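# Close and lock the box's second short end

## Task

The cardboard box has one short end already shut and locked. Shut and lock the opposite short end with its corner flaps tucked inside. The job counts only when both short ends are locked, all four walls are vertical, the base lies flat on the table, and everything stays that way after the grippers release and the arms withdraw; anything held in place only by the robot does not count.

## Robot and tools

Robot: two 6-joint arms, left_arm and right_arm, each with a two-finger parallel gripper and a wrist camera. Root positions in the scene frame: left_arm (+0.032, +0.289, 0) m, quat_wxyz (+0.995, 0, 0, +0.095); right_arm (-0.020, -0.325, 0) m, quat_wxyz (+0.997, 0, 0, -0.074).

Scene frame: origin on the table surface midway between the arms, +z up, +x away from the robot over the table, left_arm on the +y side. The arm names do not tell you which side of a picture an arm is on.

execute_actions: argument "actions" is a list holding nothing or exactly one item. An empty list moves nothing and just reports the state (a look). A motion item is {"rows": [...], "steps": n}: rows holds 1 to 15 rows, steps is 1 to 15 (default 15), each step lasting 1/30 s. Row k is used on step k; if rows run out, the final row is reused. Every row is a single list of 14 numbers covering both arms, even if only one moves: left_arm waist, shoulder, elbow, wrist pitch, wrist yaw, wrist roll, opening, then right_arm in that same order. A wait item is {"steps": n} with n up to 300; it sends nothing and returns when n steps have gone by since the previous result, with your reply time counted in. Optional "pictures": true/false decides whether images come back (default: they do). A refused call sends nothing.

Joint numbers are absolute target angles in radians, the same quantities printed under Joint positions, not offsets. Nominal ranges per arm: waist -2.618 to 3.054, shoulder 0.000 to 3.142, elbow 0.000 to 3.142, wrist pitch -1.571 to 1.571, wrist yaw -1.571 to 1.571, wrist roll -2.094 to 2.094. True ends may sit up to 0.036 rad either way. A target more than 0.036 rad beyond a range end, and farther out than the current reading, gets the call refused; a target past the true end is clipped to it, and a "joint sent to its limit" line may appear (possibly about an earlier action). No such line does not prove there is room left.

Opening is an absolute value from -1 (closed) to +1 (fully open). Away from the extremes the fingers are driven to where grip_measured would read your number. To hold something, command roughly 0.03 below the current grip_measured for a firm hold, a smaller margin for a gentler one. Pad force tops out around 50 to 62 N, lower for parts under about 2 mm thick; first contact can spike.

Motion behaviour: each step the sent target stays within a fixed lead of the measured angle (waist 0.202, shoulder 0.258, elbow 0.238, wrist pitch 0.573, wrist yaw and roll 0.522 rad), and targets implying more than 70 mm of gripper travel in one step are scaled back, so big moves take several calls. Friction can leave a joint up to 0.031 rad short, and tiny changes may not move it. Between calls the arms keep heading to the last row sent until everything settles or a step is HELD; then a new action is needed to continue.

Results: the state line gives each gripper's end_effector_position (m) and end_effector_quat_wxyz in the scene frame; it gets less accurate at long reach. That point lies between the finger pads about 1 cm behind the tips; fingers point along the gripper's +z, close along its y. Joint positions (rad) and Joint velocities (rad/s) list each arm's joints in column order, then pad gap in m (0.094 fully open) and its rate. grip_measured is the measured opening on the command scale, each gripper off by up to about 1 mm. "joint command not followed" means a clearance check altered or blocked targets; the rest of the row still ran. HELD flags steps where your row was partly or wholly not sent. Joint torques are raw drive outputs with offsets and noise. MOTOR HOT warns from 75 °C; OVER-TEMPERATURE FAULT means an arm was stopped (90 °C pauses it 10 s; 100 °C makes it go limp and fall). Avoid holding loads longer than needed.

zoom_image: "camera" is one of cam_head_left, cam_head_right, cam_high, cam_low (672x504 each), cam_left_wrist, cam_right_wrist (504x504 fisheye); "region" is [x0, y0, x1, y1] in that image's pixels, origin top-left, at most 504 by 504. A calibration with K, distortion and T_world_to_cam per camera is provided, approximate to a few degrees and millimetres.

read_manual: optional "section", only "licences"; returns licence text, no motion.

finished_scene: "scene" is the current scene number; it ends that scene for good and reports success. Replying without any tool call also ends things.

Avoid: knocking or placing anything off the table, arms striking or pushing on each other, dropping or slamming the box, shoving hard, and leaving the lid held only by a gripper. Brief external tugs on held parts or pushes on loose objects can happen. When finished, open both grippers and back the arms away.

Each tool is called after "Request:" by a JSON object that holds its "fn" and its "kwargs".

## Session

Request:
{"fn": "execute_actions", "kwargs": {"actions": []}}

Scene clock: 0.00 s of 5500.00 s.
left_arm: end_effector_position=(+0.1120, +0.5124, +0.3921) grip_measured=+1.000 end_effector_quat_wxyz=(+0.567, -0.587, +0.493, +0.304) | right_arm: end_effector_position=(+0.1479, +0.1170, +0.2066) grip_measured=+1.000 end_effector_quat_wxyz=(+0.243, +0.128, +0.755, +0.595)
Joint positions: left_arm=[ 0.719  0.645  1.112 -0.661 -0.447 -0.465  0.094] | right_arm=[1.459 1.563 0.793 0.588 0.292 1.405 0.094]
Joint velocities: left_arm=[-0.017  0.007 -0.002 -0.051  0.022  0.022  0.   ] | right_arm=[ 0.007 -0.007 -0.007 -0.11  -0.051  0.081  0.   ]
Joint torques (N m, as the arm reports them, + toward a larger angle): no reading
camera_calibration (this result's frames):
cam_left_wrist: T_world_to_cam=[[0.957977, -0.24874, 0.14286, -0.0347503], [-0.0756374, -0.69946, -0.710658, 0.684937], [0.276694, 0.669988, -0.688881, -0.00901442], [0, 0, 0, 1]] pos_world=[0.0875911, 0.476482, 0.48551]
cam_right_wrist: T_world_to_cam=[[0.283985, -0.355497, -0.890491, 0.178449], [-0.956228, -0.0366478, -0.290319, 0.244114], [0.0705731, 0.933959, -0.350344, 0.0506806], [0, 0, 0, 1]] pos_world=[0.179175, 0.0250506, 0.247533]

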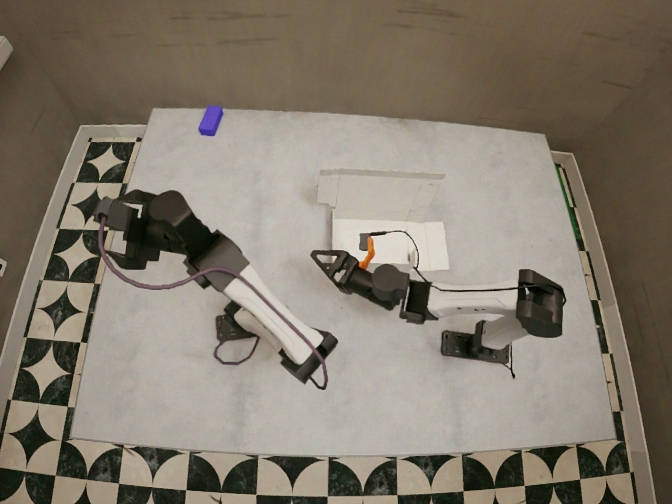

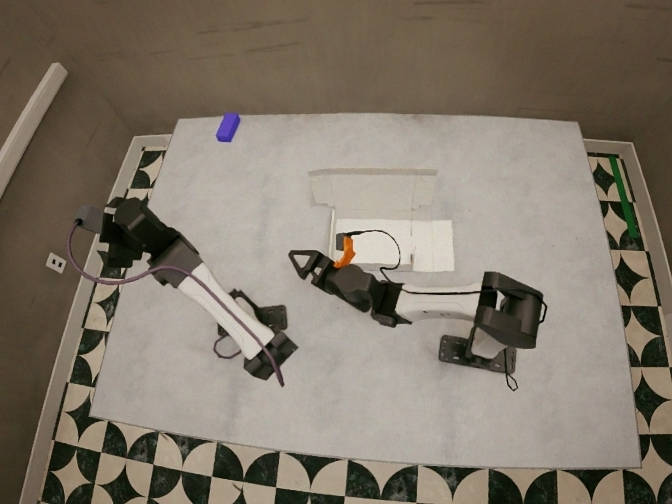

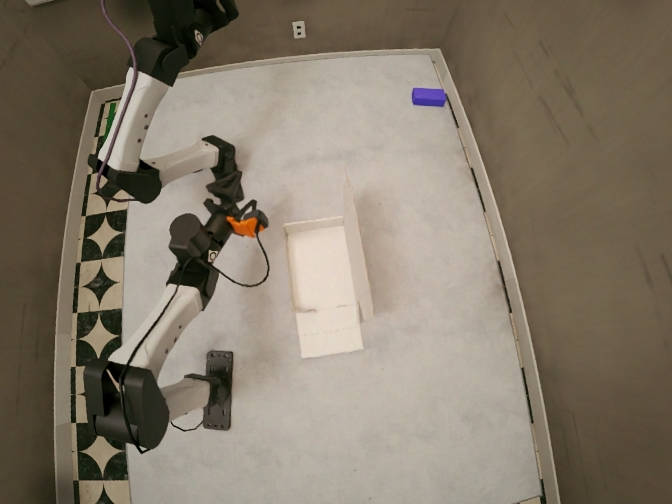

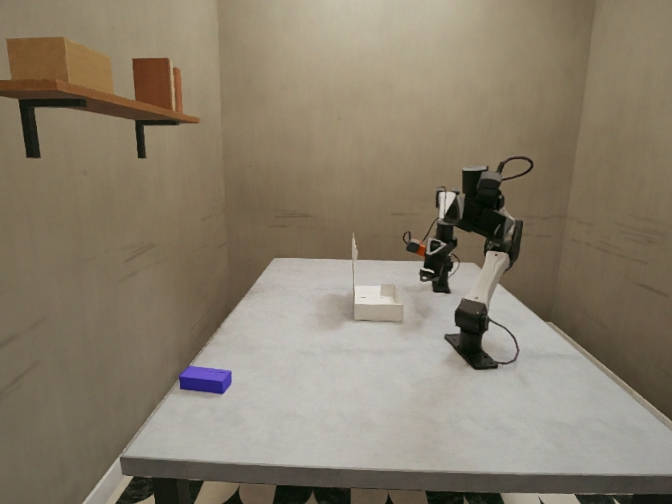

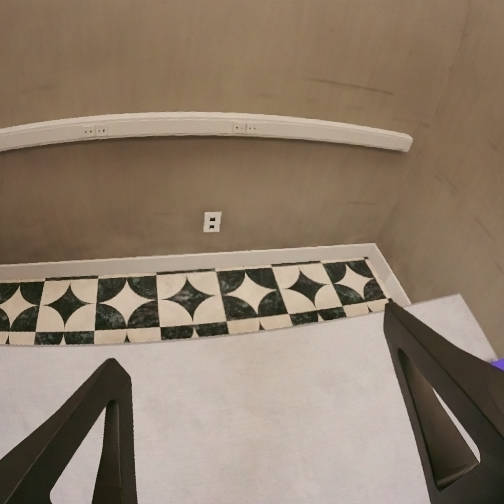

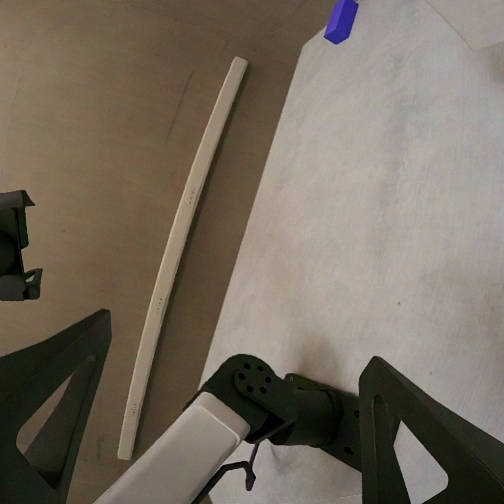

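Request:
{"fn": "execute_actions", "kwargs": {"actions": [{"rows":[[0.3,0.95,1.0,-1.5,0,-2.08,-1,1.459,0.95,1.0,-1.3,-1.3,-1.57,-1]]}], "pictures": false}}

Request:
{"fn": "execute_actions", "kwargs": {"actions": [{"steps":15}], "pictures": false}}

Request:
{"fn": "execute_actions", "kwargs": {"actions": [{"rows":[[-1.175,0.95,1.0,-1.5,0,-2.08,-1,-0.15,0.95,1.0,-1.3,-1.3,-1.57,-1]]}], "pictures": false}}

Request:
{"fn": "execute_actions", "kwargs": {"actions": [{"steps":15}], "pictures": false}}

Request:
{"fn": "execute_actions", "kwargs": {"actions": [{"rows":[[-1.175,1.915,1.573,-0.958,0,-2.08,-1,-0.15,2.3,1.57,-0.75,-1.3,-1.57,-1]]}], "pictures": false}}

Request:
{"fn": "execute_actions", "kwargs": {"actions": [{"steps":15}], "pictures": false}}

Request:
{"fn": "execute_actions", "kwargs": {"actions": [{"rows":[[-1.175,1.97,1.38,-0.68,0,-2.08,-1,-0.1,2.39,1.57,-0.75,-1.3,-1.57,-1]],"steps":12}], "pictures": false}}

Request:
{"fn": "execute_actions", "kwargs": {"actions": [{"rows":[[-1.175,2.03,1.32,-0.63,0,-2.08,-1,0.065,2.39,1.57,-0.75,-1.3,-1.57,-1]]}]}}

Scene clock: 10.97 s of 5500.00 s.
left_arm: end_effector_position=(+0.1877, +0.3911, +0.1737) grip_measured=-0.993 end_effector_quat_wxyz=(-0.171, +0.782, -0.599, +0.029) | right_arm: end_effector_position=(-0.0594, -0.0200, +0.3062) grip_measured=-0.983 end_effector_quat_wxyz=(-0.086, +0.526, -0.628, -0.566)
Joint positions: left_arm=[ 0.315  0.94   1.016 -1.308 -0.082 -1.313  0.   ] | right_arm=[ 1.456  0.947  0.997 -0.537 -0.747  0.377  0.001]
Joint velocities: left_arm=[-0.222  0.144 -0.193 -1.355  0.535 -2.806  0.   ] | right_arm=[ 0.002 -0.037  0.002 -2.454 -2.161 -2.337  0.   ]
Joint torques (N m, as the arm reports them, + toward a larger angle): left_arm=[-0.29 -1.17  8.01  1.06 -0.2  -0.08] | right_arm=[ 0.2  -0.76  7.01  1.53 -0.14  0.03]
Steps of this call (steps 1 to 90: nothing new was sent; then 7.47 s passed at rest; steps 91 to 105: all 15 steps of this action). Readings (joint positions):
91: left_arm=[0.709 0.652 1.112 -0.676 -0.433 -0.492] | right_arm=[1.457 1.546 0.810 0.521 0.245 1.355]
92: left_arm=[0.685 0.663 1.112 -0.701 -0.407 -0.528] | right_arm=[1.456 1.514 0.837 0.418 0.174 1.285]
94: left_arm=[0.635 0.711 1.107 -0.766 -0.357 -0.600] | right_arm=[1.456 1.418 0.893 0.242 0.030 1.145]
98: left_arm=[0.518 0.824 1.079 -0.925 -0.261 -0.771] | right_arm=[1.456 1.178 0.964 -0.038 -0.242 0.876]
105: the state above

Scene clock: 11.47 s of 5500.00 s.
left_arm: end_effector_position=(+0.1568, +0.3604, +0.1607) grip_measured=-0.993 end_effector_quat_wxyz=(-0.062, +0.953, -0.293, +0.048) | right_arm: end_effector_position=(-0.1397, -0.1366, +0.2827) grip_measured=-0.983 end_effector_quat_wxyz=(-0.066, +0.773, -0.205, -0.597)
Joint positions: left_arm=[ 0.309  0.943  1.011 -1.482 -0.017 -2.043  0.   ] | right_arm=[ 1.456  0.948  0.997 -1.267 -1.27  -1.053  0.001]
Joint velocities: left_arm=[ 0.007 -0.007  0.002 -0.022 -0.007 -0.271 -0.   ] | right_arm=[ 0.002  0.007 -0.007 -0.154 -0.066 -2.777 -0.   ]
Joint torques (N m, as the arm reports them, + toward a larger angle): left_arm=[-0.88 -0.1   6.8   0.48  0.   -0.08] | right_arm=[ 0.25  0.    6.13  0.68 -0.56  0.04]
Steps of this call (steps 1 to 15: the robot went on to your last target). Readings (joint positions):
1: left_arm=[0.311 0.943 1.011 -1.348 -0.066 -1.411] | right_arm=[1.456 0.947 0.997 -0.625 -0.828 0.296]
2: left_arm=[0.310 0.943 1.011 -1.380 -0.055 -1.510] | right_arm=[1.456 0.948 0.997 -0.723 -0.906 0.210]
4: left_arm=[0.309 0.943 1.011 -1.422 -0.040 -1.699] | right_arm=[1.456 0.948 0.997 -0.922 -1.041 0.021]
8: left_arm=[0.309 0.943 1.011 -1.463 -0.025 -1.922] | right_arm=[1.456 0.948 0.997 -1.154 -1.189 -0.369]
15: the state above

Scene clock: 11.97 s of 5500.00 s.
left_arm: end_effector_position=(+0.1541, +0.2137, +0.1606) grip_measured=-0.993 end_effector_quat_wxyz=(+0.023, -0.684, +0.725, -0.074) | right_arm: end_effector_position=(+0.0799, -0.1276, +0.2854) grip_measured=-0.984 end_effector_quat_wxyz=(-0.462, +0.679, -0.411, -0.396)
Joint positions: left_arm=[-0.752  0.943  1.011 -1.484 -0.007 -2.073  0.   ] | right_arm=[ 0.405  0.948  0.997 -1.288 -1.293 -1.544  0.001]
Joint velocities: left_arm=[-2.137 -0.012 -0.012 -0.037 -0.022 -0.007 -0.   ] | right_arm=[-2.132  0.007 -0.002  0.007 -0.051 -0.139  0.   ]
Joint torques (N m, as the arm reports them, + toward a larger angle): left_arm=[-0.11 -0.06  6.96  0.48 -0.1  -0.13] | right_arm=[ 0.05  0.09  6.03  0.55 -0.53 -0.03]
Steps of this call (steps 1 to 15: all 15 steps of this action). Readings (joint positions):
1: left_arm=[0.276 0.943 1.011 -1.483 -0.025 -2.050] | right_arm=[1.426 0.948 0.997 -1.276 -1.278 -1.151]
2: left_arm=[0.200 0.943 1.011 -1.484 -0.023 -2.055] | right_arm=[1.354 0.948 0.997 -1.281 -1.282 -1.234]
4: left_arm=[0.053 0.943 1.011 -1.484 -0.018 -2.062] | right_arm=[1.207 0.948 0.997 -1.283 -1.285 -1.353]
8: left_arm=[-0.240 0.943 1.011 -1.484 -0.011 -2.069] | right_arm=[0.915 0.948 0.997 -1.285 -1.289 -1.477]
15: the state above

Scene clock: 12.47 s of 5500.00 s.
left_arm: end_effector_position=(+0.1128, +0.1708, +0.1606) grip_measured=-0.993 end_effector_quat_wxyz=(+0.005, -0.521, +0.850, -0.076) | right_arm: end_effector_position=(+0.1673, -0.2080, +0.2856) grip_measured=-0.984 end_effector_quat_wxyz=(-0.554, +0.547, -0.574, -0.254)
Joint positions: left_arm=[-1.165  0.943  1.011 -1.485 -0.002 -2.075  0.   ] | right_arm=[-0.14   0.948  0.997 -1.291 -1.295 -1.561  0.001]
Joint velocities: left_arm=[-0.002 -0.002 -0.002  0.066 -0.037 -0.022 -0.001] | right_arm=[-0.002  0.022 -0.012 -0.022 -0.007 -0.022  0.   ]
Joint torques (N m, as the arm reports them, + toward a larger angle): left_arm=[-0.92 -0.03  6.76  0.46 -0.17 -0.12] | right_arm=[-0.83  0.1   6.06  0.62 -0.52  0.01]
Steps of this call (steps 1 to 15: the robot went on to your last target). Readings (joint positions):
1: left_arm=[-0.825 0.943 1.011 -1.484 -0.007 -2.074] | right_arm=[0.332 0.948 0.997 -1.288 -1.294 -1.547]
2: left_arm=[-0.898 0.943 1.011 -1.484 -0.006 -2.074] | right_arm=[0.259 0.948 0.997 -1.288 -1.294 -1.550]
4: left_arm=[-1.045 0.943 1.011 -1.484 -0.006 -2.074] | right_arm=[0.113 0.948 0.997 -1.289 -1.295 -1.554]
8: left_arm=[-1.162 0.943 1.011 -1.484 -0.002 -2.074] | right_arm=[-0.120 0.948 0.997 -1.289 -1.295 -1.558]
15: the state above

Scene clock: 12.97 s of 5500.00 s.
left_arm: end_effector_position=(+0.2589, -0.0441, +0.2015) grip_measured=-0.993 end_effector_quat_wxyz=(+0.012, -0.508, +0.827, -0.241) | right_arm: end_effector_position=(+0.3995, -0.2763, +0.2764) grip_measured=-0.984 end_effector_quat_wxyz=(+0.597, -0.589, +0.515, +0.176)
Joint positions: left_arm=[-1.165  1.642  1.569 -1.01  -0.002 -2.075  0.   ] | right_arm=[-0.14   1.774  1.557 -0.795 -1.303 -1.562  0.001]
Joint velocities: left_arm=[ 0.002  1.634  0.183  0.549 -0.051 -0.022  0.   ] | right_arm=[ 0.007  1.707 -0.002  0.3   -0.037 -0.037  0.001]
Joint torques (N m, as the arm reports them, + toward a larger angle): left_arm=[-0.64 -6.7   7.7   0.79 -0.16 -0.03] | right_arm=[-0.59 -7.42  7.06  0.85 -0.38  0.05]
Steps of this call (steps 1 to 15: all 15 steps of this action). Readings (joint positions):
1: left_arm=[-1.165 0.956 1.023 -1.479 -0.002 -2.075] | right_arm=[-0.140 0.962 1.012 -1.273 -1.292 -1.562]
2: left_arm=[-1.165 0.985 1.056 -1.454 -0.002 -2.075] | right_arm=[-0.140 1.000 1.052 -1.226 -1.292 -1.562]
4: left_arm=[-1.165 1.062 1.133 -1.372 -0.002 -2.075] | right_arm=[-0.140 1.101 1.152 -1.123 -1.293 -1.562]
8: left_arm=[-1.165 1.246 1.316 -1.229 -0.002 -2.075] | right_arm=[-0.140 1.345 1.387 -0.960 -1.296 -1.562]
15: the state above

Scene clock: 13.47 s of 5500.00 s.
left_arm: end_effector_position=(+0.2696, -0.0600, +0.0945) grip_measured=-0.993 end_effector_quat_wxyz=(+0.007, -0.519, +0.846, -0.125) | right_arm: end_effector_position=(+0.4324, -0.2870, +0.0516) grip_measured=-0.984 end_effector_quat_wxyz=(+0.486, -0.484, +0.638, +0.350)
Joint positions: left_arm=[-1.165  1.92   1.566 -0.966 -0.002 -2.075  0.   ] | right_arm=[-0.14   2.337  1.557 -0.758 -1.284 -1.562  0.001]
Joint velocities: left_arm=[-0.012 -0.017 -0.002 -0.037  0.022  0.037 -0.001] | right_arm=[-0.002 -0.286 -0.012 -0.022 -0.007 -0.022 -0.   ]
Joint torques (N m, as the arm reports them, + toward a larger angle): left_arm=[ -0.91 -12.94   9.12   0.82  -0.15  -0.07] | right_arm=[ -0.84 -13.6    6.08   0.38  -0.55   0.01]
Steps of this call (steps 1 to 15: the robot went on to your last target). Readings (joint positions):
1: left_arm=[-1.165 1.700 1.572 -0.994 -0.002 -2.075] | right_arm=[-0.140 1.835 1.557 -0.788 -1.303 -1.562]
2: left_arm=[-1.165 1.758 1.572 -0.983 -0.002 -2.075] | right_arm=[-0.140 1.897 1.557 -0.782 -1.302 -1.562]
4: left_arm=[-1.165 1.866 1.572 -0.968 -0.002 -2.075] | right_arm=[-0.140 2.022 1.557 -0.772 -1.301 -1.562]
8: left_arm=[-1.165 1.951 1.566 -0.968 -0.002 -2.075] | right_arm=[-0.140 2.264 1.557 -0.759 -1.297 -1.562]
15: the state above

Scene clock: 13.87 s of 5500.00 s.
left_arm: end_effector_position=(+0.2718, -0.0632, +0.0328) grip_measured=-0.993 end_effector_quat_wxyz=(+0.007, -0.519, +0.845, -0.133) | right_arm: end_effector_position=(+0.4290, -0.2689, +0.0317) grip_measured=-0.984 end_effector_quat_wxyz=(+0.471, -0.484, +0.635, +0.376)
Joint positions: left_arm=[-1.165  1.975  1.386 -0.714 -0.002 -2.075  0.   ] | right_arm=[-0.102  2.393  1.563 -0.753 -1.294 -1.562  0.001]
Joint velocities: left_arm=[-0.007 -0.012 -0.002  0.183 -0.037 -0.022 -0.001] | right_arm=[-0.002 -0.017 -0.002  0.066 -0.066 -0.022 -0.001]
Joint torques (N m, as the arm reports them, + toward a larger angle): left_arm=[ -0.92 -13.01   7.51   0.86  -0.14  -0.1 ] | right_arm=[  0.29 -12.6    5.33   0.26  -0.56   0.  ]
Steps of this call (steps 1 to 12: all 12 steps of this action). Readings (joint positions):
1: left_arm=[-1.165 1.918 1.537 -0.922 -0.002 -2.075] | right_arm=[-0.138 2.334 1.558 -0.758 -1.288 -1.562]
2: left_arm=[-1.165 1.914 1.495 -0.861 -0.002 -2.075] | right_arm=[-0.134 2.337 1.562 -0.755 -1.292 -1.562]
4: left_arm=[-1.165 1.934 1.430 -0.797 -0.002 -2.075] | right_arm=[-0.121 2.354 1.563 -0.753 -1.294 -1.562]
8: left_arm=[-1.165 1.975 1.386 -0.750 -0.002 -2.075] | right_arm=[-0.103 2.390 1.563 -0.753 -1.294 -1.562]
12: the state above

Scene clock: 14.37 s of 5500.00 s.
left_arm: end_effector_position=(+0.2731, -0.0652, +0.0154) grip_measured=-0.993 end_effector_quat_wxyz=(+0.007, -0.519, +0.844, -0.137) | right_arm: end_effector_position=(+0.4127, -0.1925, +0.0317) grip_measured=-0.984 end_effector_quat_wxyz=(-0.437, +0.537, -0.590, -0.415)
Joint positions: left_arm=[-1.165  2.002  1.348 -0.641 -0.002 -2.076  0.   ] | right_arm=[ 0.071  2.393  1.563 -0.752 -1.294 -1.562  0.001]
Joint velocities: left_arm=[ 0.002  0.002 -0.012 -0.066  0.037 -0.037  0.   ] | right_arm=[-0.081  0.012 -0.012  0.125 -0.037 -0.022 -0.001]
Joint torques (N m, as the arm reports them, + toward a larger angle): left_arm=[ -1.01 -10.27   5.24   0.88  -0.18  -0.1 ] | right_arm=[  0.04 -12.55   5.44   0.25  -0.55   0.  ]
Steps of this call (steps 1 to 15: all 15 steps of this action). Readings (joint positions):
1: left_arm=[-1.165 1.977 1.379 -0.699 -0.002 -2.075] | right_arm=[-0.091 2.393 1.563 -0.753 -1.293 -1.562]
2: left_arm=[-1.165 1.979 1.370 -0.681 -0.002 -2.075] | right_arm=[-0.070 2.393 1.563 -0.753 -1.293 -1.562]
4: left_arm=[-1.165 1.994 1.353 -0.663 -0.002 -2.075] | right_arm=[-0.000 2.393 1.563 -0.752 -1.293 -1.562]
8: left_arm=[-1.165 2.002 1.348 -0.647 -0.002 -2.076] | right_arm=[0.096 2.393 1.563 -0.752 -1.294 -1.562]
15: the state above
camera_calibration (this result's frames):
cam_left_wrist: T_world_to_cam=[[0.720927, -0.608652, 0.331372, -0.240538], [-0.661792, -0.462745, 0.58983, 0.180921], [-0.20566, -0.644523, -0.736406, 0.120722], [0, 0, 0, 1]] pos_world=[0.31797, 0.0151246, 0.0618955]
cam_right_wrist: T_world_to_cam=[[0.981047, -0.0122925, 0.193379, -0.418524], [0.128549, -0.705458, -0.696997, -0.128309], [0.144988, 0.708645, -0.690507, 0.196435], [0, 0, 0, 1]] pos_world=[0.398605, -0.234864, 0.127143]

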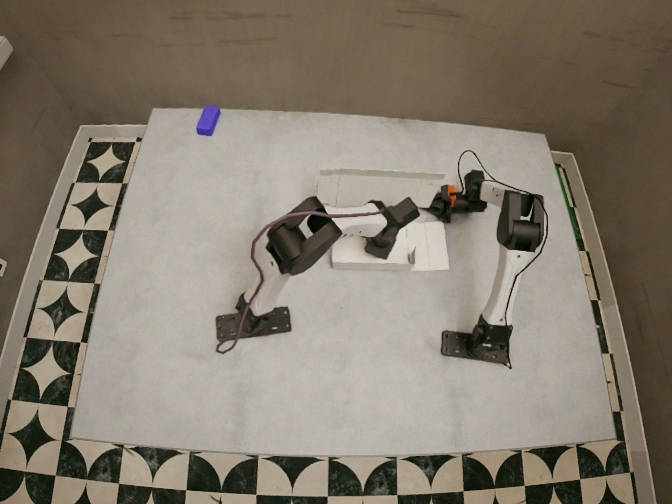

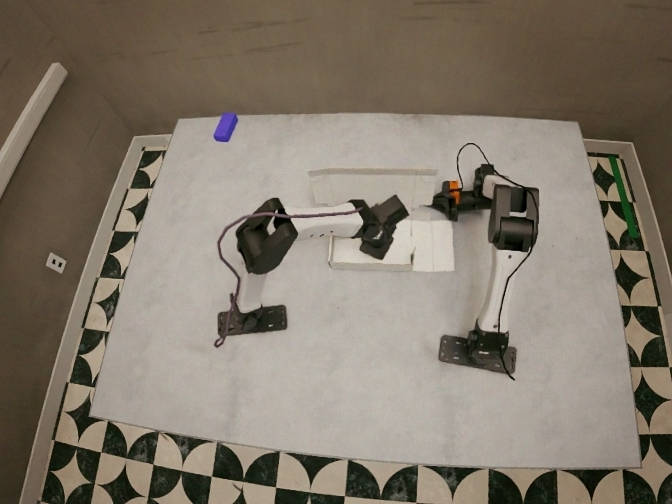

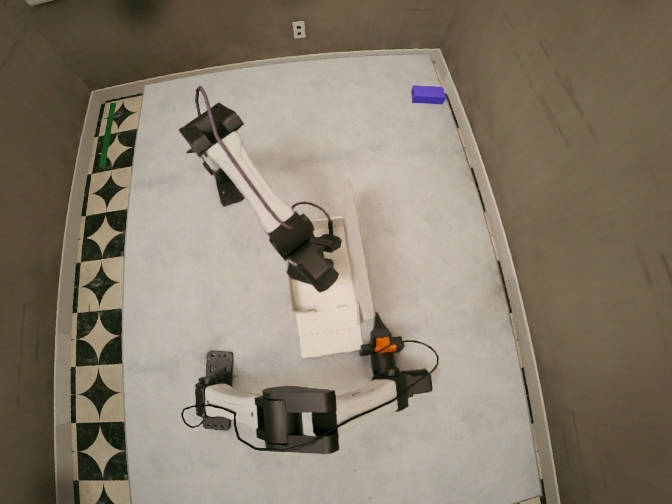

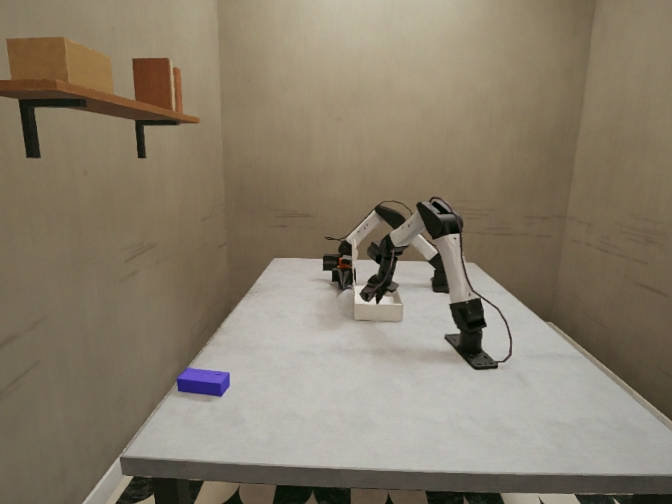

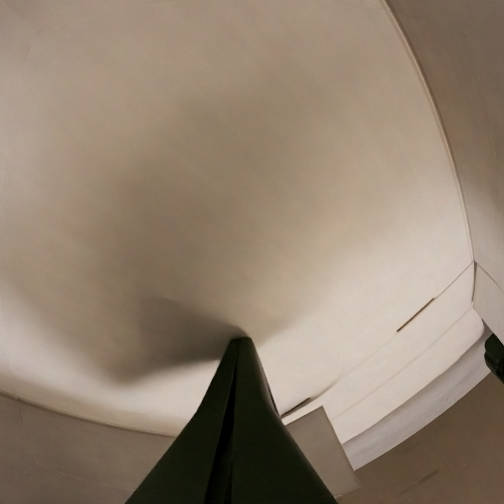

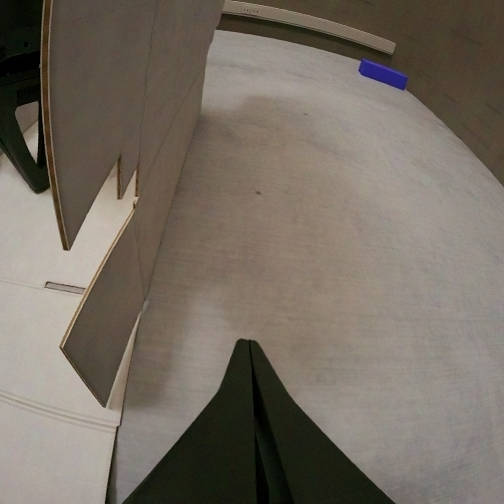

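Request:
{"fn": "execute_actions", "kwargs": {"actions": [{"rows":[[-1.175,2.1,1.3,-0.64,0,-2.08,-1,0.1,2.36,1.53,-0.73,-1.3,-1.57,-1],[-1.175,2.1,1.3,-0.64,0,-2.08,-1,0.1,2.34,1.49,-0.71,-1.3,-1.57,-1],[-1.175,2.1,1.3,-0.64,0,-2.08,-1,0.1,2.32,1.45,-0.69,-1.3,-1.57,-1],[-1.175,2.1,1.3,-0.64,0,-2.08,-1,0.1,2.3,1.41,-0.67,-1.3,-1.57,-1],[-1.175,2.1,1.3,-0.64,0,-2.08,-1,0.1,2.28,1.37,-0.65,-1.3,-1.57,-1],[-1.175,2.1,1.3,-0.64,0,-2.08,-1,0.1,2.26,1.33,-0.63,-1.3,-1.57,-1],[-1.175,2.1,1.3,-0.64,0,-2.08,-1,0.1,2.24,1.29,-0.61,-1.3,-1.57,-1],[-1.175,2.1,1.3,-0.64,0,-2.08,-1,0.1,2.22,1.25,-0.59,-1.3,-1.57,-1],[-1.175,2.1,1.3,-0.64,0,-2.08,-1,0.1,2.2,1.21,-0.58,-1.3,-1.57,-1],[-1.175,2.1,1.3,-0.64,0,-2.08,-1,0.1,2.18,1.18,-0.57,-1.3,-1.57,-1]]}], "pictures": false}}

Request:
{"fn": "execute_actions", "kwargs": {"actions": [{"rows":[[-1.175,2.1,1.3,-0.64,0,-2.08,-1,0.18,2.18,1.18,-0.57,-1.3,-1.57,-1]],"steps":10}], "pictures": false}}

Request:
{"fn": "execute_actions", "kwargs": {"actions": [{"rows":[[-1.175,2.1,1.3,-0.64,0,-2.08,-1,0.25,2.27,1.34,-0.63,-1.3,-1.57,-1]]}]}}

Scene clock: 22.23 s of 5500.00 s.
left_arm: end_effector_position=(+0.2727, -0.0644, +0.0126) grip_measured=-0.993 end_effector_quat_wxyz=(+0.007, -0.519, +0.844, -0.134) | right_arm: end_effector_position=(+0.3407, -0.1783, +0.0309) grip_measured=-0.984 end_effector_quat_wxyz=(-0.425, +0.538, -0.589, -0.428)
Joint positions: left_arm=[-1.165  2.008  1.347 -0.641 -0.002 -2.076  0.   ] | right_arm=[ 0.095  2.203  1.197 -0.605 -1.294 -1.563  0.001]
Joint velocities: left_arm=[ 0.007 -0.007 -0.017 -0.022  0.007 -0.051 -0.001] | right_arm=[-0.012 -0.002  0.002  0.095  0.037 -0.037  0.   ]
Joint torques (N m, as the arm reports them, + toward a larger angle): left_arm=[-0.94 -4.25  3.38  0.83 -0.17 -0.09] | right_arm=[  0.43 -12.02   3.21   0.28  -0.55   0.  ]
Steps of this call (steps 1 to 15: the robot went on to your last target; steps 16 to 90: nothing new was sent; then 4.37 s passed at rest; steps 91 to 105: all 15 steps of this action). Readings (joint positions):
91: left_arm=[-1.165 2.007 1.347 -0.641 -0.002 -2.076] | right_arm=[0.069 2.392 1.560 -0.749 -1.294 -1.562]
92: left_arm=[-1.165 2.008 1.347 -0.641 -0.002 -2.076] | right_arm=[0.072 2.386 1.549 -0.740 -1.294 -1.562]
94: left_arm=[-1.165 2.008 1.347 -0.641 -0.002 -2.076] | right_arm=[0.081 2.356 1.492 -0.717 -1.294 -1.562]
98: left_arm=[-1.165 2.008 1.347 -0.641 -0.002 -2.076] | right_arm=[0.095 2.275 1.335 -0.664 -1.294 -1.563]
105: the state above

Scene clock: 22.57 s of 5500.00 s.
left_arm: end_effector_position=(+0.2727, -0.0644, +0.0126) grip_measured=-0.993 end_effector_quat_wxyz=(+0.007, -0.519, +0.844, -0.134) | right_arm: end_effector_position=(+0.3299, -0.1489, +0.0309) grip_measured=-0.984 end_effector_quat_wxyz=(-0.413, +0.566, -0.562, -0.440)
Joint positions: left_arm=[-1.165  2.008  1.347 -0.641 -0.002 -2.076  0.   ] | right_arm=[ 0.178  2.202  1.197 -0.584 -1.294 -1.563  0.001]
Joint velocities: left_arm=[-0.002 -0.012 -0.012 -0.022  0.022 -0.007 -0.   ] | right_arm=[ 0.007 -0.012 -0.017  0.007  0.007 -0.051  0.001]
Joint torques (N m, as the arm reports them, + toward a larger angle): left_arm=[-0.88 -4.38  3.45  0.82 -0.17 -0.08] | right_arm=[  0.2  -11.87   3.27   0.33  -0.5    0.  ]
Steps of this call (steps 1 to 10: all 10 steps of this action). Readings (joint positions):
1: left_arm=[-1.165 2.008 1.347 -0.641 -0.002 -2.076] | right_arm=[0.100 2.203 1.197 -0.599 -1.294 -1.563]
2: left_arm=[-1.165 2.008 1.347 -0.641 -0.002 -2.076] | right_arm=[0.112 2.202 1.197 -0.593 -1.294 -1.563]
4: left_arm=[-1.165 2.008 1.347 -0.641 -0.002 -2.076] | right_arm=[0.147 2.202 1.197 -0.586 -1.294 -1.563]
8: left_arm=[-1.165 2.008 1.347 -0.641 -0.002 -2.076] | right_arm=[0.178 2.202 1.197 -0.584 -1.294 -1.563]
10: the state above

Scene clock: 23.07 s of 5500.00 s.
left_arm: end_effector_position=(+0.2733, -0.0644, +0.0127) grip_measured=-0.993 end_effector_quat_wxyz=(+0.009, -0.519, +0.844, -0.135) | right_arm: end_effector_position=(+0.3422, -0.1234, +0.0329) grip_measured=-0.984 end_effector_quat_wxyz=(-0.404, +0.589, -0.538, -0.448)
Joint positions: left_arm=[-1.165  2.008  1.347 -0.639 -0.005 -2.076  0.   ] | right_arm=[ 0.245  2.261  1.317 -0.626 -1.295 -1.563  0.001]
Joint velocities: left_arm=[ 0.002 -0.017 -0.017 -0.066  0.022 -0.081 -0.   ] | right_arm=[-0.012 -0.007 -0.002  0.051 -0.037 -0.007 -0.   ]
Joint torques (N m, as the arm reports them, + toward a larger angle): left_arm=[-1.   -4.36  3.43  0.82 -0.13 -0.07] | right_arm=[  0.44 -10.18   6.26   0.22  -0.55   0.02]
Steps of this call (steps 1 to 15: all 15 steps of this action). Readings (joint positions):
1: left_arm=[-1.165 2.008 1.347 -0.641 -0.002 -2.076] | right_arm=[0.183 2.211 1.215 -0.602 -1.294 -1.563]
2: left_arm=[-1.165 2.008 1.347 -0.641 -0.002 -2.076] | right_arm=[0.194 2.231 1.252 -0.613 -1.294 -1.563]
4: left_arm=[-1.165 2.008 1.347 -0.641 -0.002 -2.076] | right_arm=[0.222 2.258 1.305 -0.614 -1.294 -1.563]
8: left_arm=[-1.165 2.008 1.347 -0.639 -0.005 -2.076] | right_arm=[0.245 2.261 1.317 -0.621 -1.295 -1.563]
15: the state above
camera_calibration (this result's frames):
cam_left_wrist: T_world_to_cam=[[0.721579, -0.610051, 0.327356, -0.239516], [-0.661205, -0.46705, 0.587088, 0.182594], [-0.205262, -0.64008, -0.740382, 0.119502], [0, 0, 0, 1]] pos_world=[0.318091, 0.0156543, 0.0596858]
cam_right_wrist: T_world_to_cam=[[0.965787, 0.157406, 0.206105, -0.322965], [0.257733, -0.670844, -0.695372, -0.109703], [0.0288082, 0.724701, -0.688461, 0.200258], [0, 0, 0, 1]] pos_world=[0.334421, -0.167884, 0.12815]

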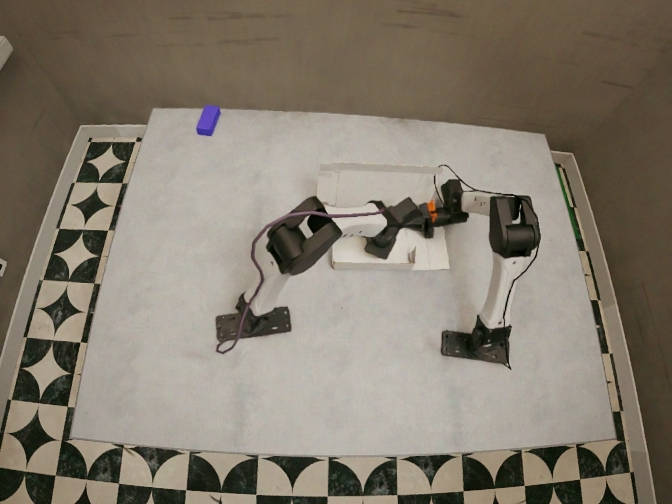

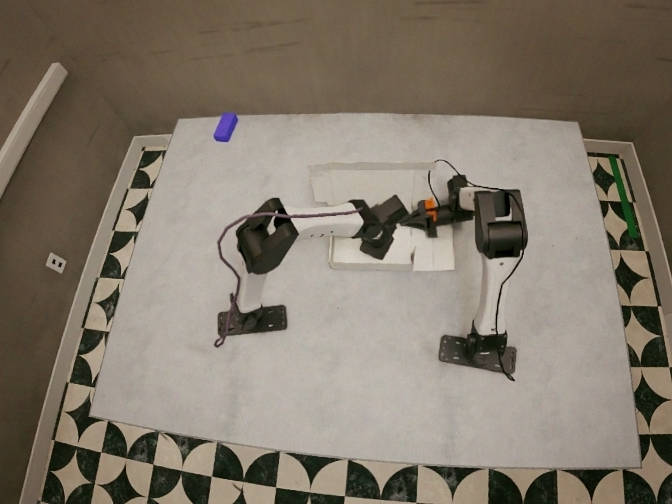

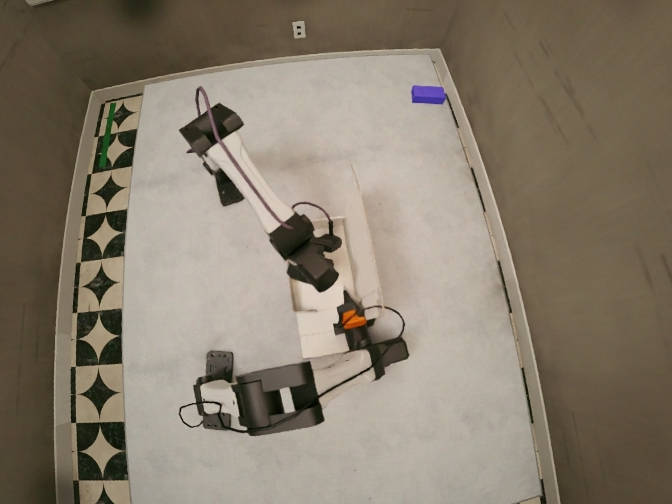

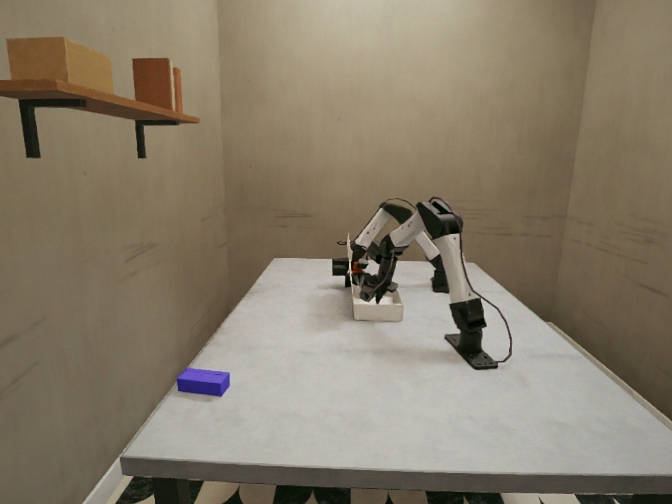

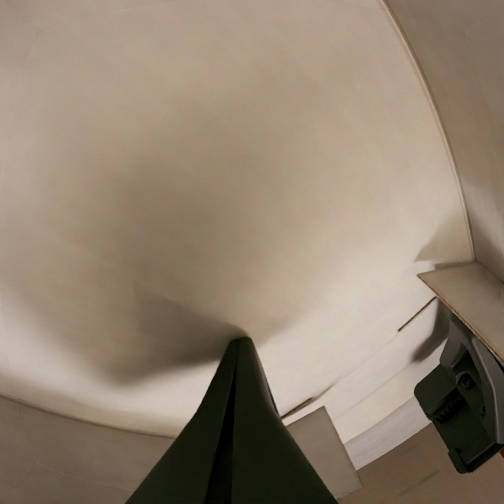

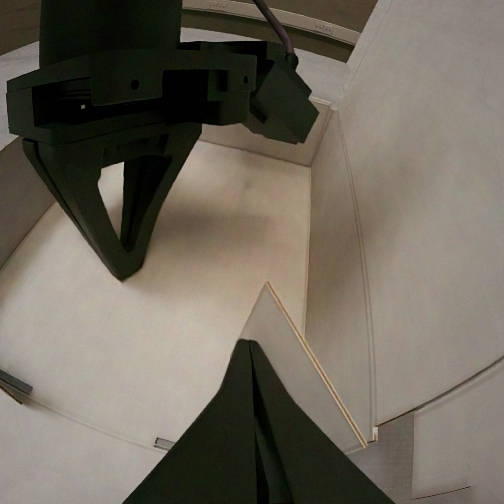

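Request:
{"fn": "execute_actions", "kwargs": {"actions": [{"rows":[[-1.175,2.1,1.3,-0.64,0,-2.08,-1,0.18,2.17,1.19,-0.577,-1.3,-1.57,-1],[-1.175,2.1,1.3,-0.64,0,-2.08,-1,0.12,2.17,1.19,-0.577,-1.3,-1.57,-1],[-1.175,2.1,1.3,-0.64,0,-2.08,-1,0.05,2.15,1.17,-0.577,-1.3,-1.57,-1],[-1.175,2.1,1.3,-0.64,0,-2.08,-1,0.0,2.1,1.13,-0.6,-1.3,-1.57,-1],[-1.175,2.1,1.3,-0.64,0,-2.08,-1,-0.2,1.895,0.955,-0.633,-1.1,-0.2,-1]]}], "pictures": false}}

Request:
{"fn": "execute_actions", "kwargs": {"actions": [{"rows":[[-1.175,2.1,1.3,-0.64,0,-2.08,-1,-0.2,1.895,0.955,-0.633,-0.78,-0.2,-1]]}]}}

Request:
{"fn": "execute_actions", "kwargs": {"actions": [{"rows":[[-1.175,2.1,1.3,-0.64,0,-2.08,-1,-0.17,1.895,0.955,-0.633,-0.78,-0.2,-1],[-1.175,2.1,1.3,-0.64,0,-2.08,-1,-0.15,1.895,0.955,-0.633,-0.78,-0.2,-1],[-1.175,2.1,1.3,-0.64,0,-2.08,-1,-0.13,1.895,0.955,-0.633,-0.78,-0.2,-1],[-1.175,2.1,1.3,-0.64,0,-2.08,-1,-0.11,1.895,0.955,-0.633,-0.78,-0.2,-1],[-1.175,2.1,1.3,-0.64,0,-2.08,-1,-0.09,1.895,0.955,-0.633,-0.78,-0.2,-1],[-1.175,2.1,1.3,-0.64,0,-2.08,-1,-0.07,1.895,0.955,-0.633,-0.78,-0.2,-1],[-1.175,2.1,1.3,-0.64,0,-2.08,-1,-0.05,1.895,0.955,-0.633,-0.78,-0.2,-1],[-1.175,2.1,1.3,-0.64,0,-2.08,-1,-0.02,1.895,0.955,-0.633,-0.78,-0.2,-1]]}]}}

Scene clock: 33.30 s of 5500.00 s.
left_arm: end_effector_position=(+0.2733, -0.0644, +0.0127) grip_measured=-0.993 end_effector_quat_wxyz=(+0.009, -0.519, +0.844, -0.135) | right_arm: end_effector_position=(+0.3197, -0.2880, +0.0571) grip_measured=-0.984 end_effector_quat_wxyz=(+0.248, -0.091, +0.842, +0.471)
Joint positions: left_arm=[-1.165  2.008  1.347 -0.639 -0.005 -2.076  0.   ] | right_arm=[-0.214  1.895  0.977 -0.623 -1.122 -0.559  0.001]
Joint velocities: left_arm=[-0.002 -0.002 -0.012 -0.081 -0.007 -0.007 -0.   ] | right_arm=[ 0.159  0.007 -0.081  0.037  0.051  2.293  0.   ]
Joint torques (N m, as the arm reports them, + toward a larger angle): left_arm=[-0.89 -4.29  3.42  0.81 -0.1  -0.08] | right_arm=[ 0.45 -7.94  3.55  0.27 -0.39  0.06]
Steps of this call (steps 1 to 15: the robot went on to your last target; steps 16 to 90: nothing new was sent; then 6.73 s passed at rest; steps 91 to 105: all 15 steps of this action). Readings (joint positions):
91: left_arm=[-1.165 2.008 1.347 -0.639 -0.005 -2.076] | right_arm=[0.240 2.251 1.299 -0.610 -1.295 -1.563]
92: left_arm=[-1.165 2.008 1.347 -0.639 -0.005 -2.076] | right_arm=[0.225 2.230 1.263 -0.602 -1.295 -1.563]
94: left_arm=[-1.165 2.008 1.347 -0.639 -0.005 -2.076] | right_arm=[0.151 2.187 1.197 -0.602 -1.294 -1.563]
98: left_arm=[-1.165 2.008 1.347 -0.639 -0.005 -2.076] | right_arm=[-0.103 1.975 1.003 -0.614 -1.191 -1.234]
105: the state above

Scene clock: 33.80 s of 5500.00 s.
left_arm: end_effector_position=(+0.2733, -0.0644, +0.0127) grip_measured=-0.993 end_effector_quat_wxyz=(+0.009, -0.519, +0.844, -0.135) | right_arm: end_effector_position=(+0.3069, -0.3147, +0.0101) grip_measured=-0.984 end_effector_quat_wxyz=(+0.119, +0.057, +0.920, +0.369)
Joint positions: left_arm=[-1.165  2.008  1.347 -0.639 -0.005 -2.076  0.   ] | right_arm=[-0.206  1.895  0.971 -0.626 -0.795 -0.22   0.001]
Joint velocities: left_arm=[-0.012 -0.002  0.002  0.051 -0.051 -0.095 -0.   ] | right_arm=[ 0.002  0.002 -0.002 -0.051  0.037  0.125  0.   ]
Joint torques (N m, as the arm reports them, + toward a larger angle): left_arm=[-0.92 -4.25  3.41  0.83 -0.13 -0.05] | right_arm=[ 0.54 -7.88  3.64  0.29 -0.34  0.16]
Steps of this call (steps 1 to 15: all 15 steps of this action). Readings (joint positions):
1: left_arm=[-1.165 2.008 1.347 -0.639 -0.005 -2.076] | right_arm=[-0.209 1.895 0.975 -0.624 -1.077 -0.488]
2: left_arm=[-1.165 2.008 1.347 -0.639 -0.005 -2.076] | right_arm=[-0.206 1.895 0.975 -0.625 -1.017 -0.432]
4: left_arm=[-1.165 2.008 1.347 -0.639 -0.005 -2.076] | right_arm=[-0.206 1.895 0.972 -0.626 -0.931 -0.351]
8: left_arm=[-1.165 2.008 1.347 -0.639 -0.005 -2.076] | right_arm=[-0.206 1.895 0.971 -0.626 -0.842 -0.266]
15: the state above
camera_calibration (this result's frames):
cam_left_wrist: T_world_to_cam=[[0.721579, -0.610051, 0.327356, -0.239516], [-0.661205, -0.46705, 0.587088, 0.182594], [-0.205262, -0.64008, -0.740382, 0.119502], [0, 0, 0, 1]] pos_world=[0.318091, 0.0156543, 0.0596858]
cam_right_wrist: T_world_to_cam=[[0.198402, -0.743385, -0.638761, -0.293544], [-0.954483, -0.294632, 0.0464241, 0.238136], [-0.22271, 0.600475, -0.768004, 0.363056], [0, 0, 0, 1]] pos_world=[0.366392, -0.36606, 0.080269]

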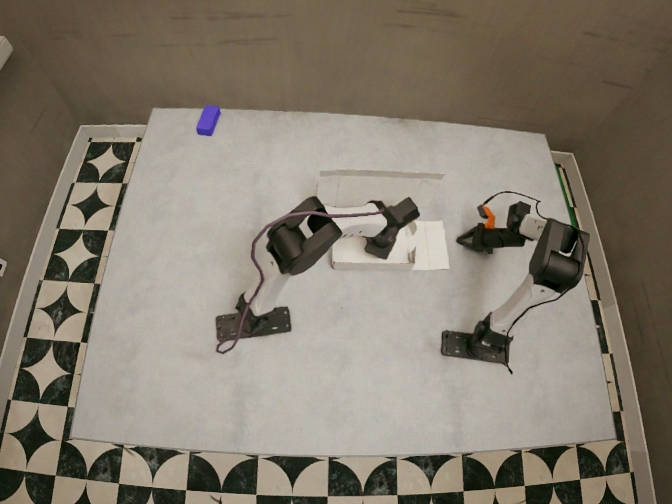

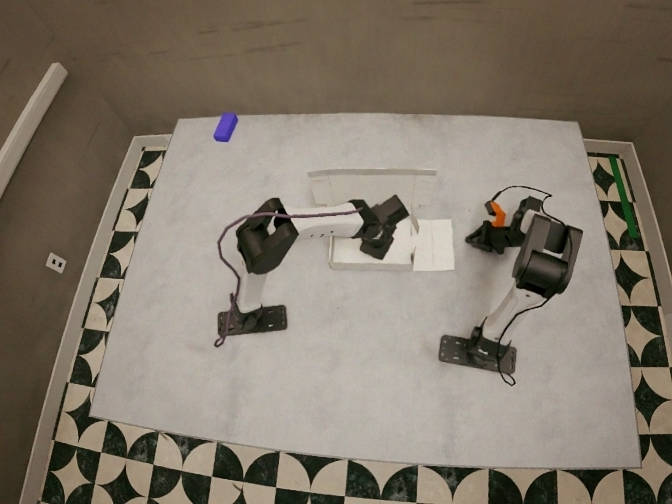

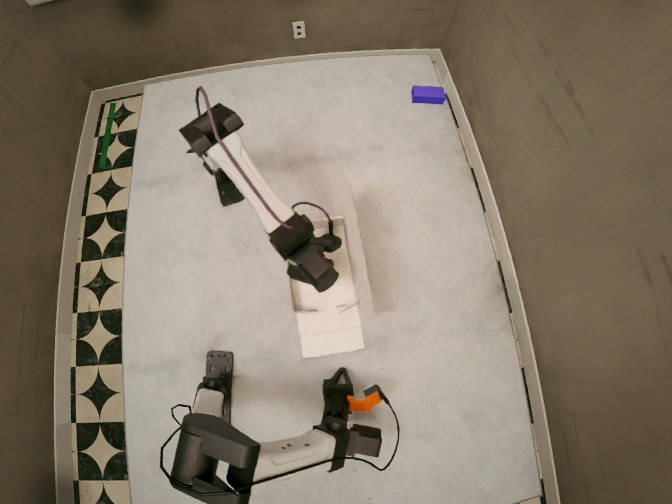

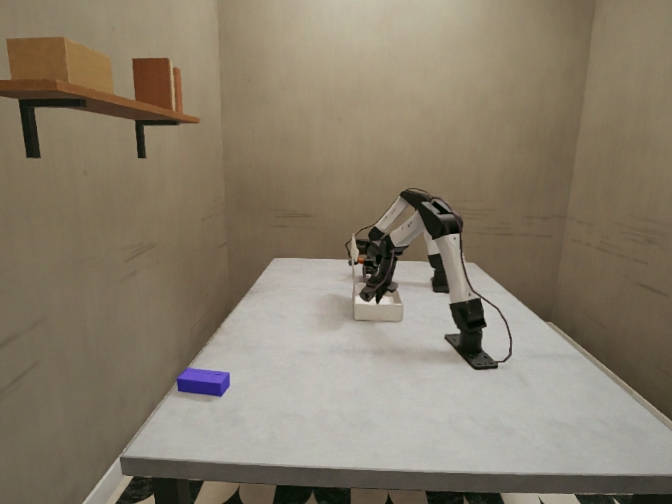

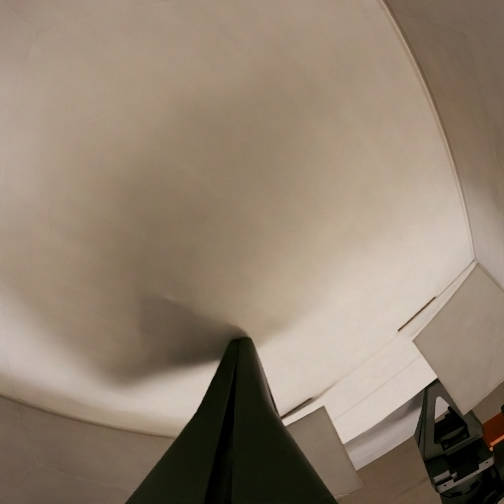

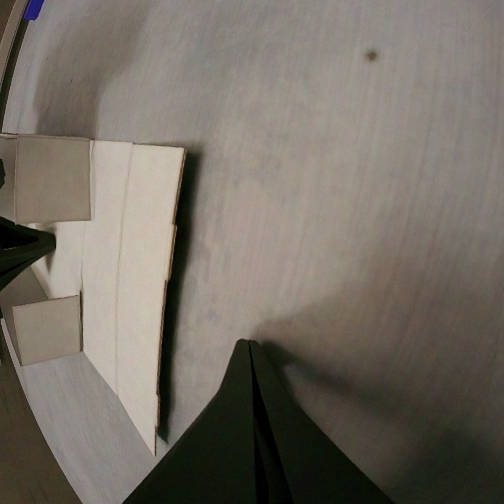

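Scene clock: 34.30 s of 5500.00 s.
left_arm: end_effector_position=(+0.2733, -0.0644, +0.0127) grip_measured=-0.993 end_effector_quat_wxyz=(+0.009, -0.519, +0.844, -0.135) | right_arm: end_effector_position=(+0.2993, -0.2559, +0.0088) grip_measured=-0.984 end_effector_quat_wxyz=(+0.081, -0.022, +0.924, +0.374)
Joint positions: left_arm=[-1.165  2.008  1.347 -0.639 -0.005 -2.076  0.   ] | right_arm=[-0.021  1.895  0.971 -0.626 -0.785 -0.208  0.001]
Joint velocities: left_arm=[-0.002  0.002 -0.037 -0.007 -0.037 -0.022  0.   ] | right_arm=[ 0.002 -0.007  0.027 -0.007 -0.037  0.066  0.   ]
Joint torques (N m, as the arm reports them, + toward a larger angle): left_arm=[-0.9  -4.37  3.49  0.8  -0.1  -0.07] | right_arm=[ 0.08 -7.95  3.63  0.29 -0.33  0.12]
Steps of this call (steps 1 to 15: all 15 steps of this action). Readings (joint positions):
1: left_arm=[-1.165 2.008 1.347 -0.639 -0.005 -2.076] | right_arm=[-0.203 1.895 0.971 -0.626 -0.792 -0.217]
2: left_arm=[-1.165 2.008 1.347 -0.639 -0.005 -2.076] | right_arm=[-0.196 1.895 0.971 -0.626 -0.789 -0.215]
4: left_arm=[-1.165 2.008 1.347 -0.639 -0.005 -2.076] | right_arm=[-0.164 1.895 0.971 -0.626 -0.785 -0.212]
8: left_arm=[-1.165 2.008 1.347 -0.639 -0.005 -2.076] | right_arm=[-0.073 1.895 0.971 -0.626 -0.785 -0.209]
15: the state above
camera_calibration (this result's frames):
cam_left_wrist: T_world_to_cam=[[0.721579, -0.610051, 0.327356, -0.239516], [-0.661205, -0.46705, 0.587088, 0.182594], [-0.205262, -0.64008, -0.740382, 0.119502], [0, 0, 0, 1]] pos_world=[0.318091, 0.0156543, 0.0596858]
cam_right_wrist: T_world_to_cam=[[0.319452, -0.702447, -0.636018, -0.274894], [-0.887401, -0.457179, 0.0592154, 0.186435], [-0.33237, 0.545487, -0.769399, 0.343838], [0, 0, 0, 1]] pos_world=[0.367539, -0.295423, 0.0786713]

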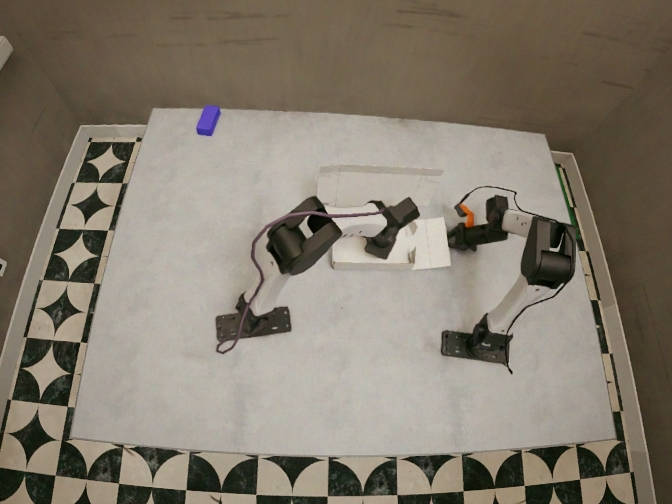

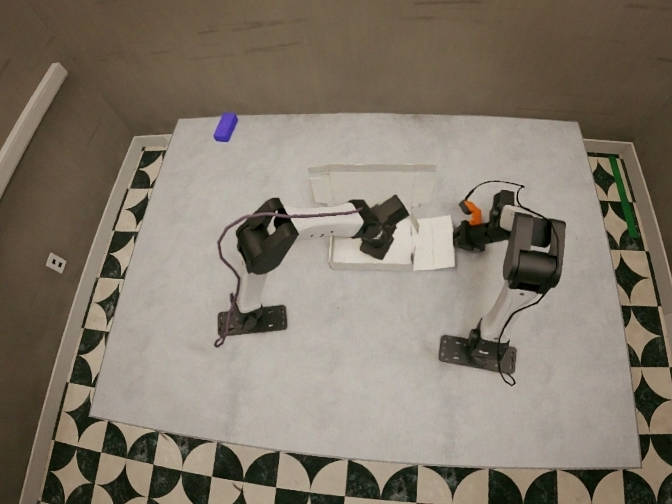

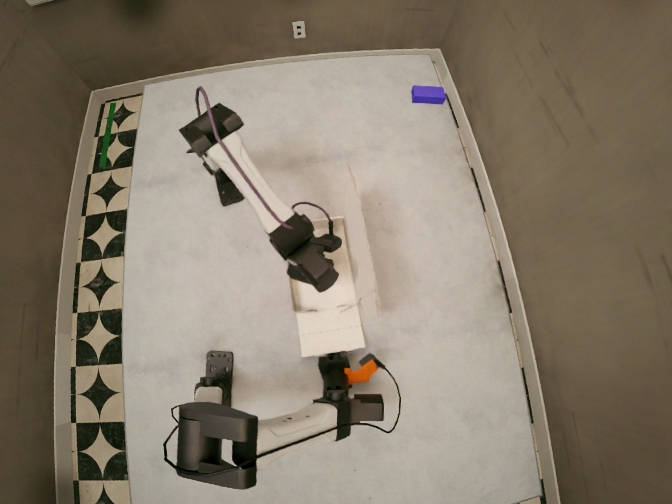

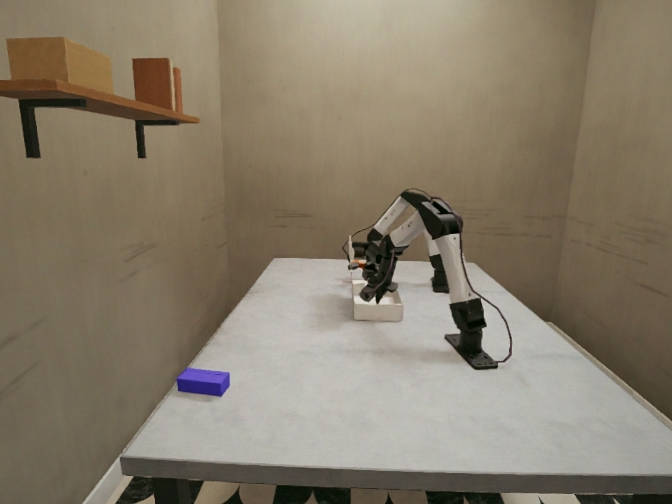

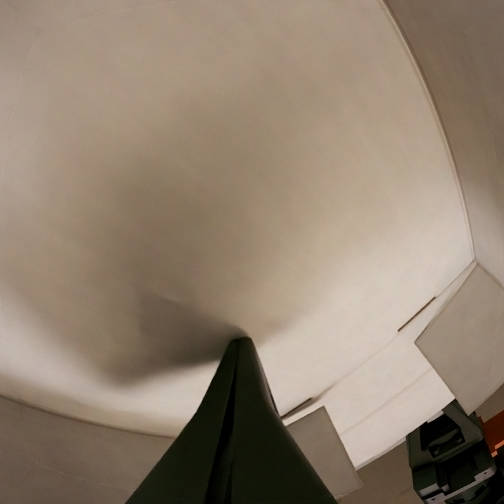

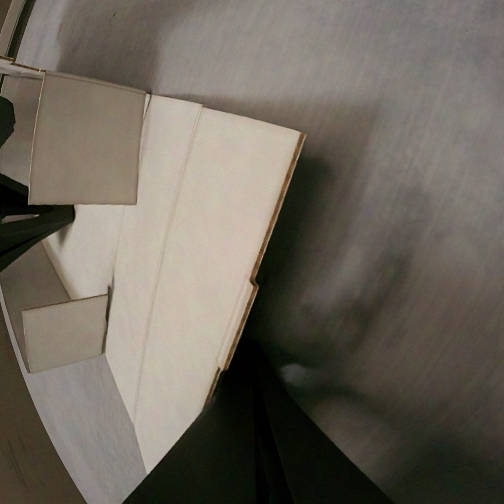

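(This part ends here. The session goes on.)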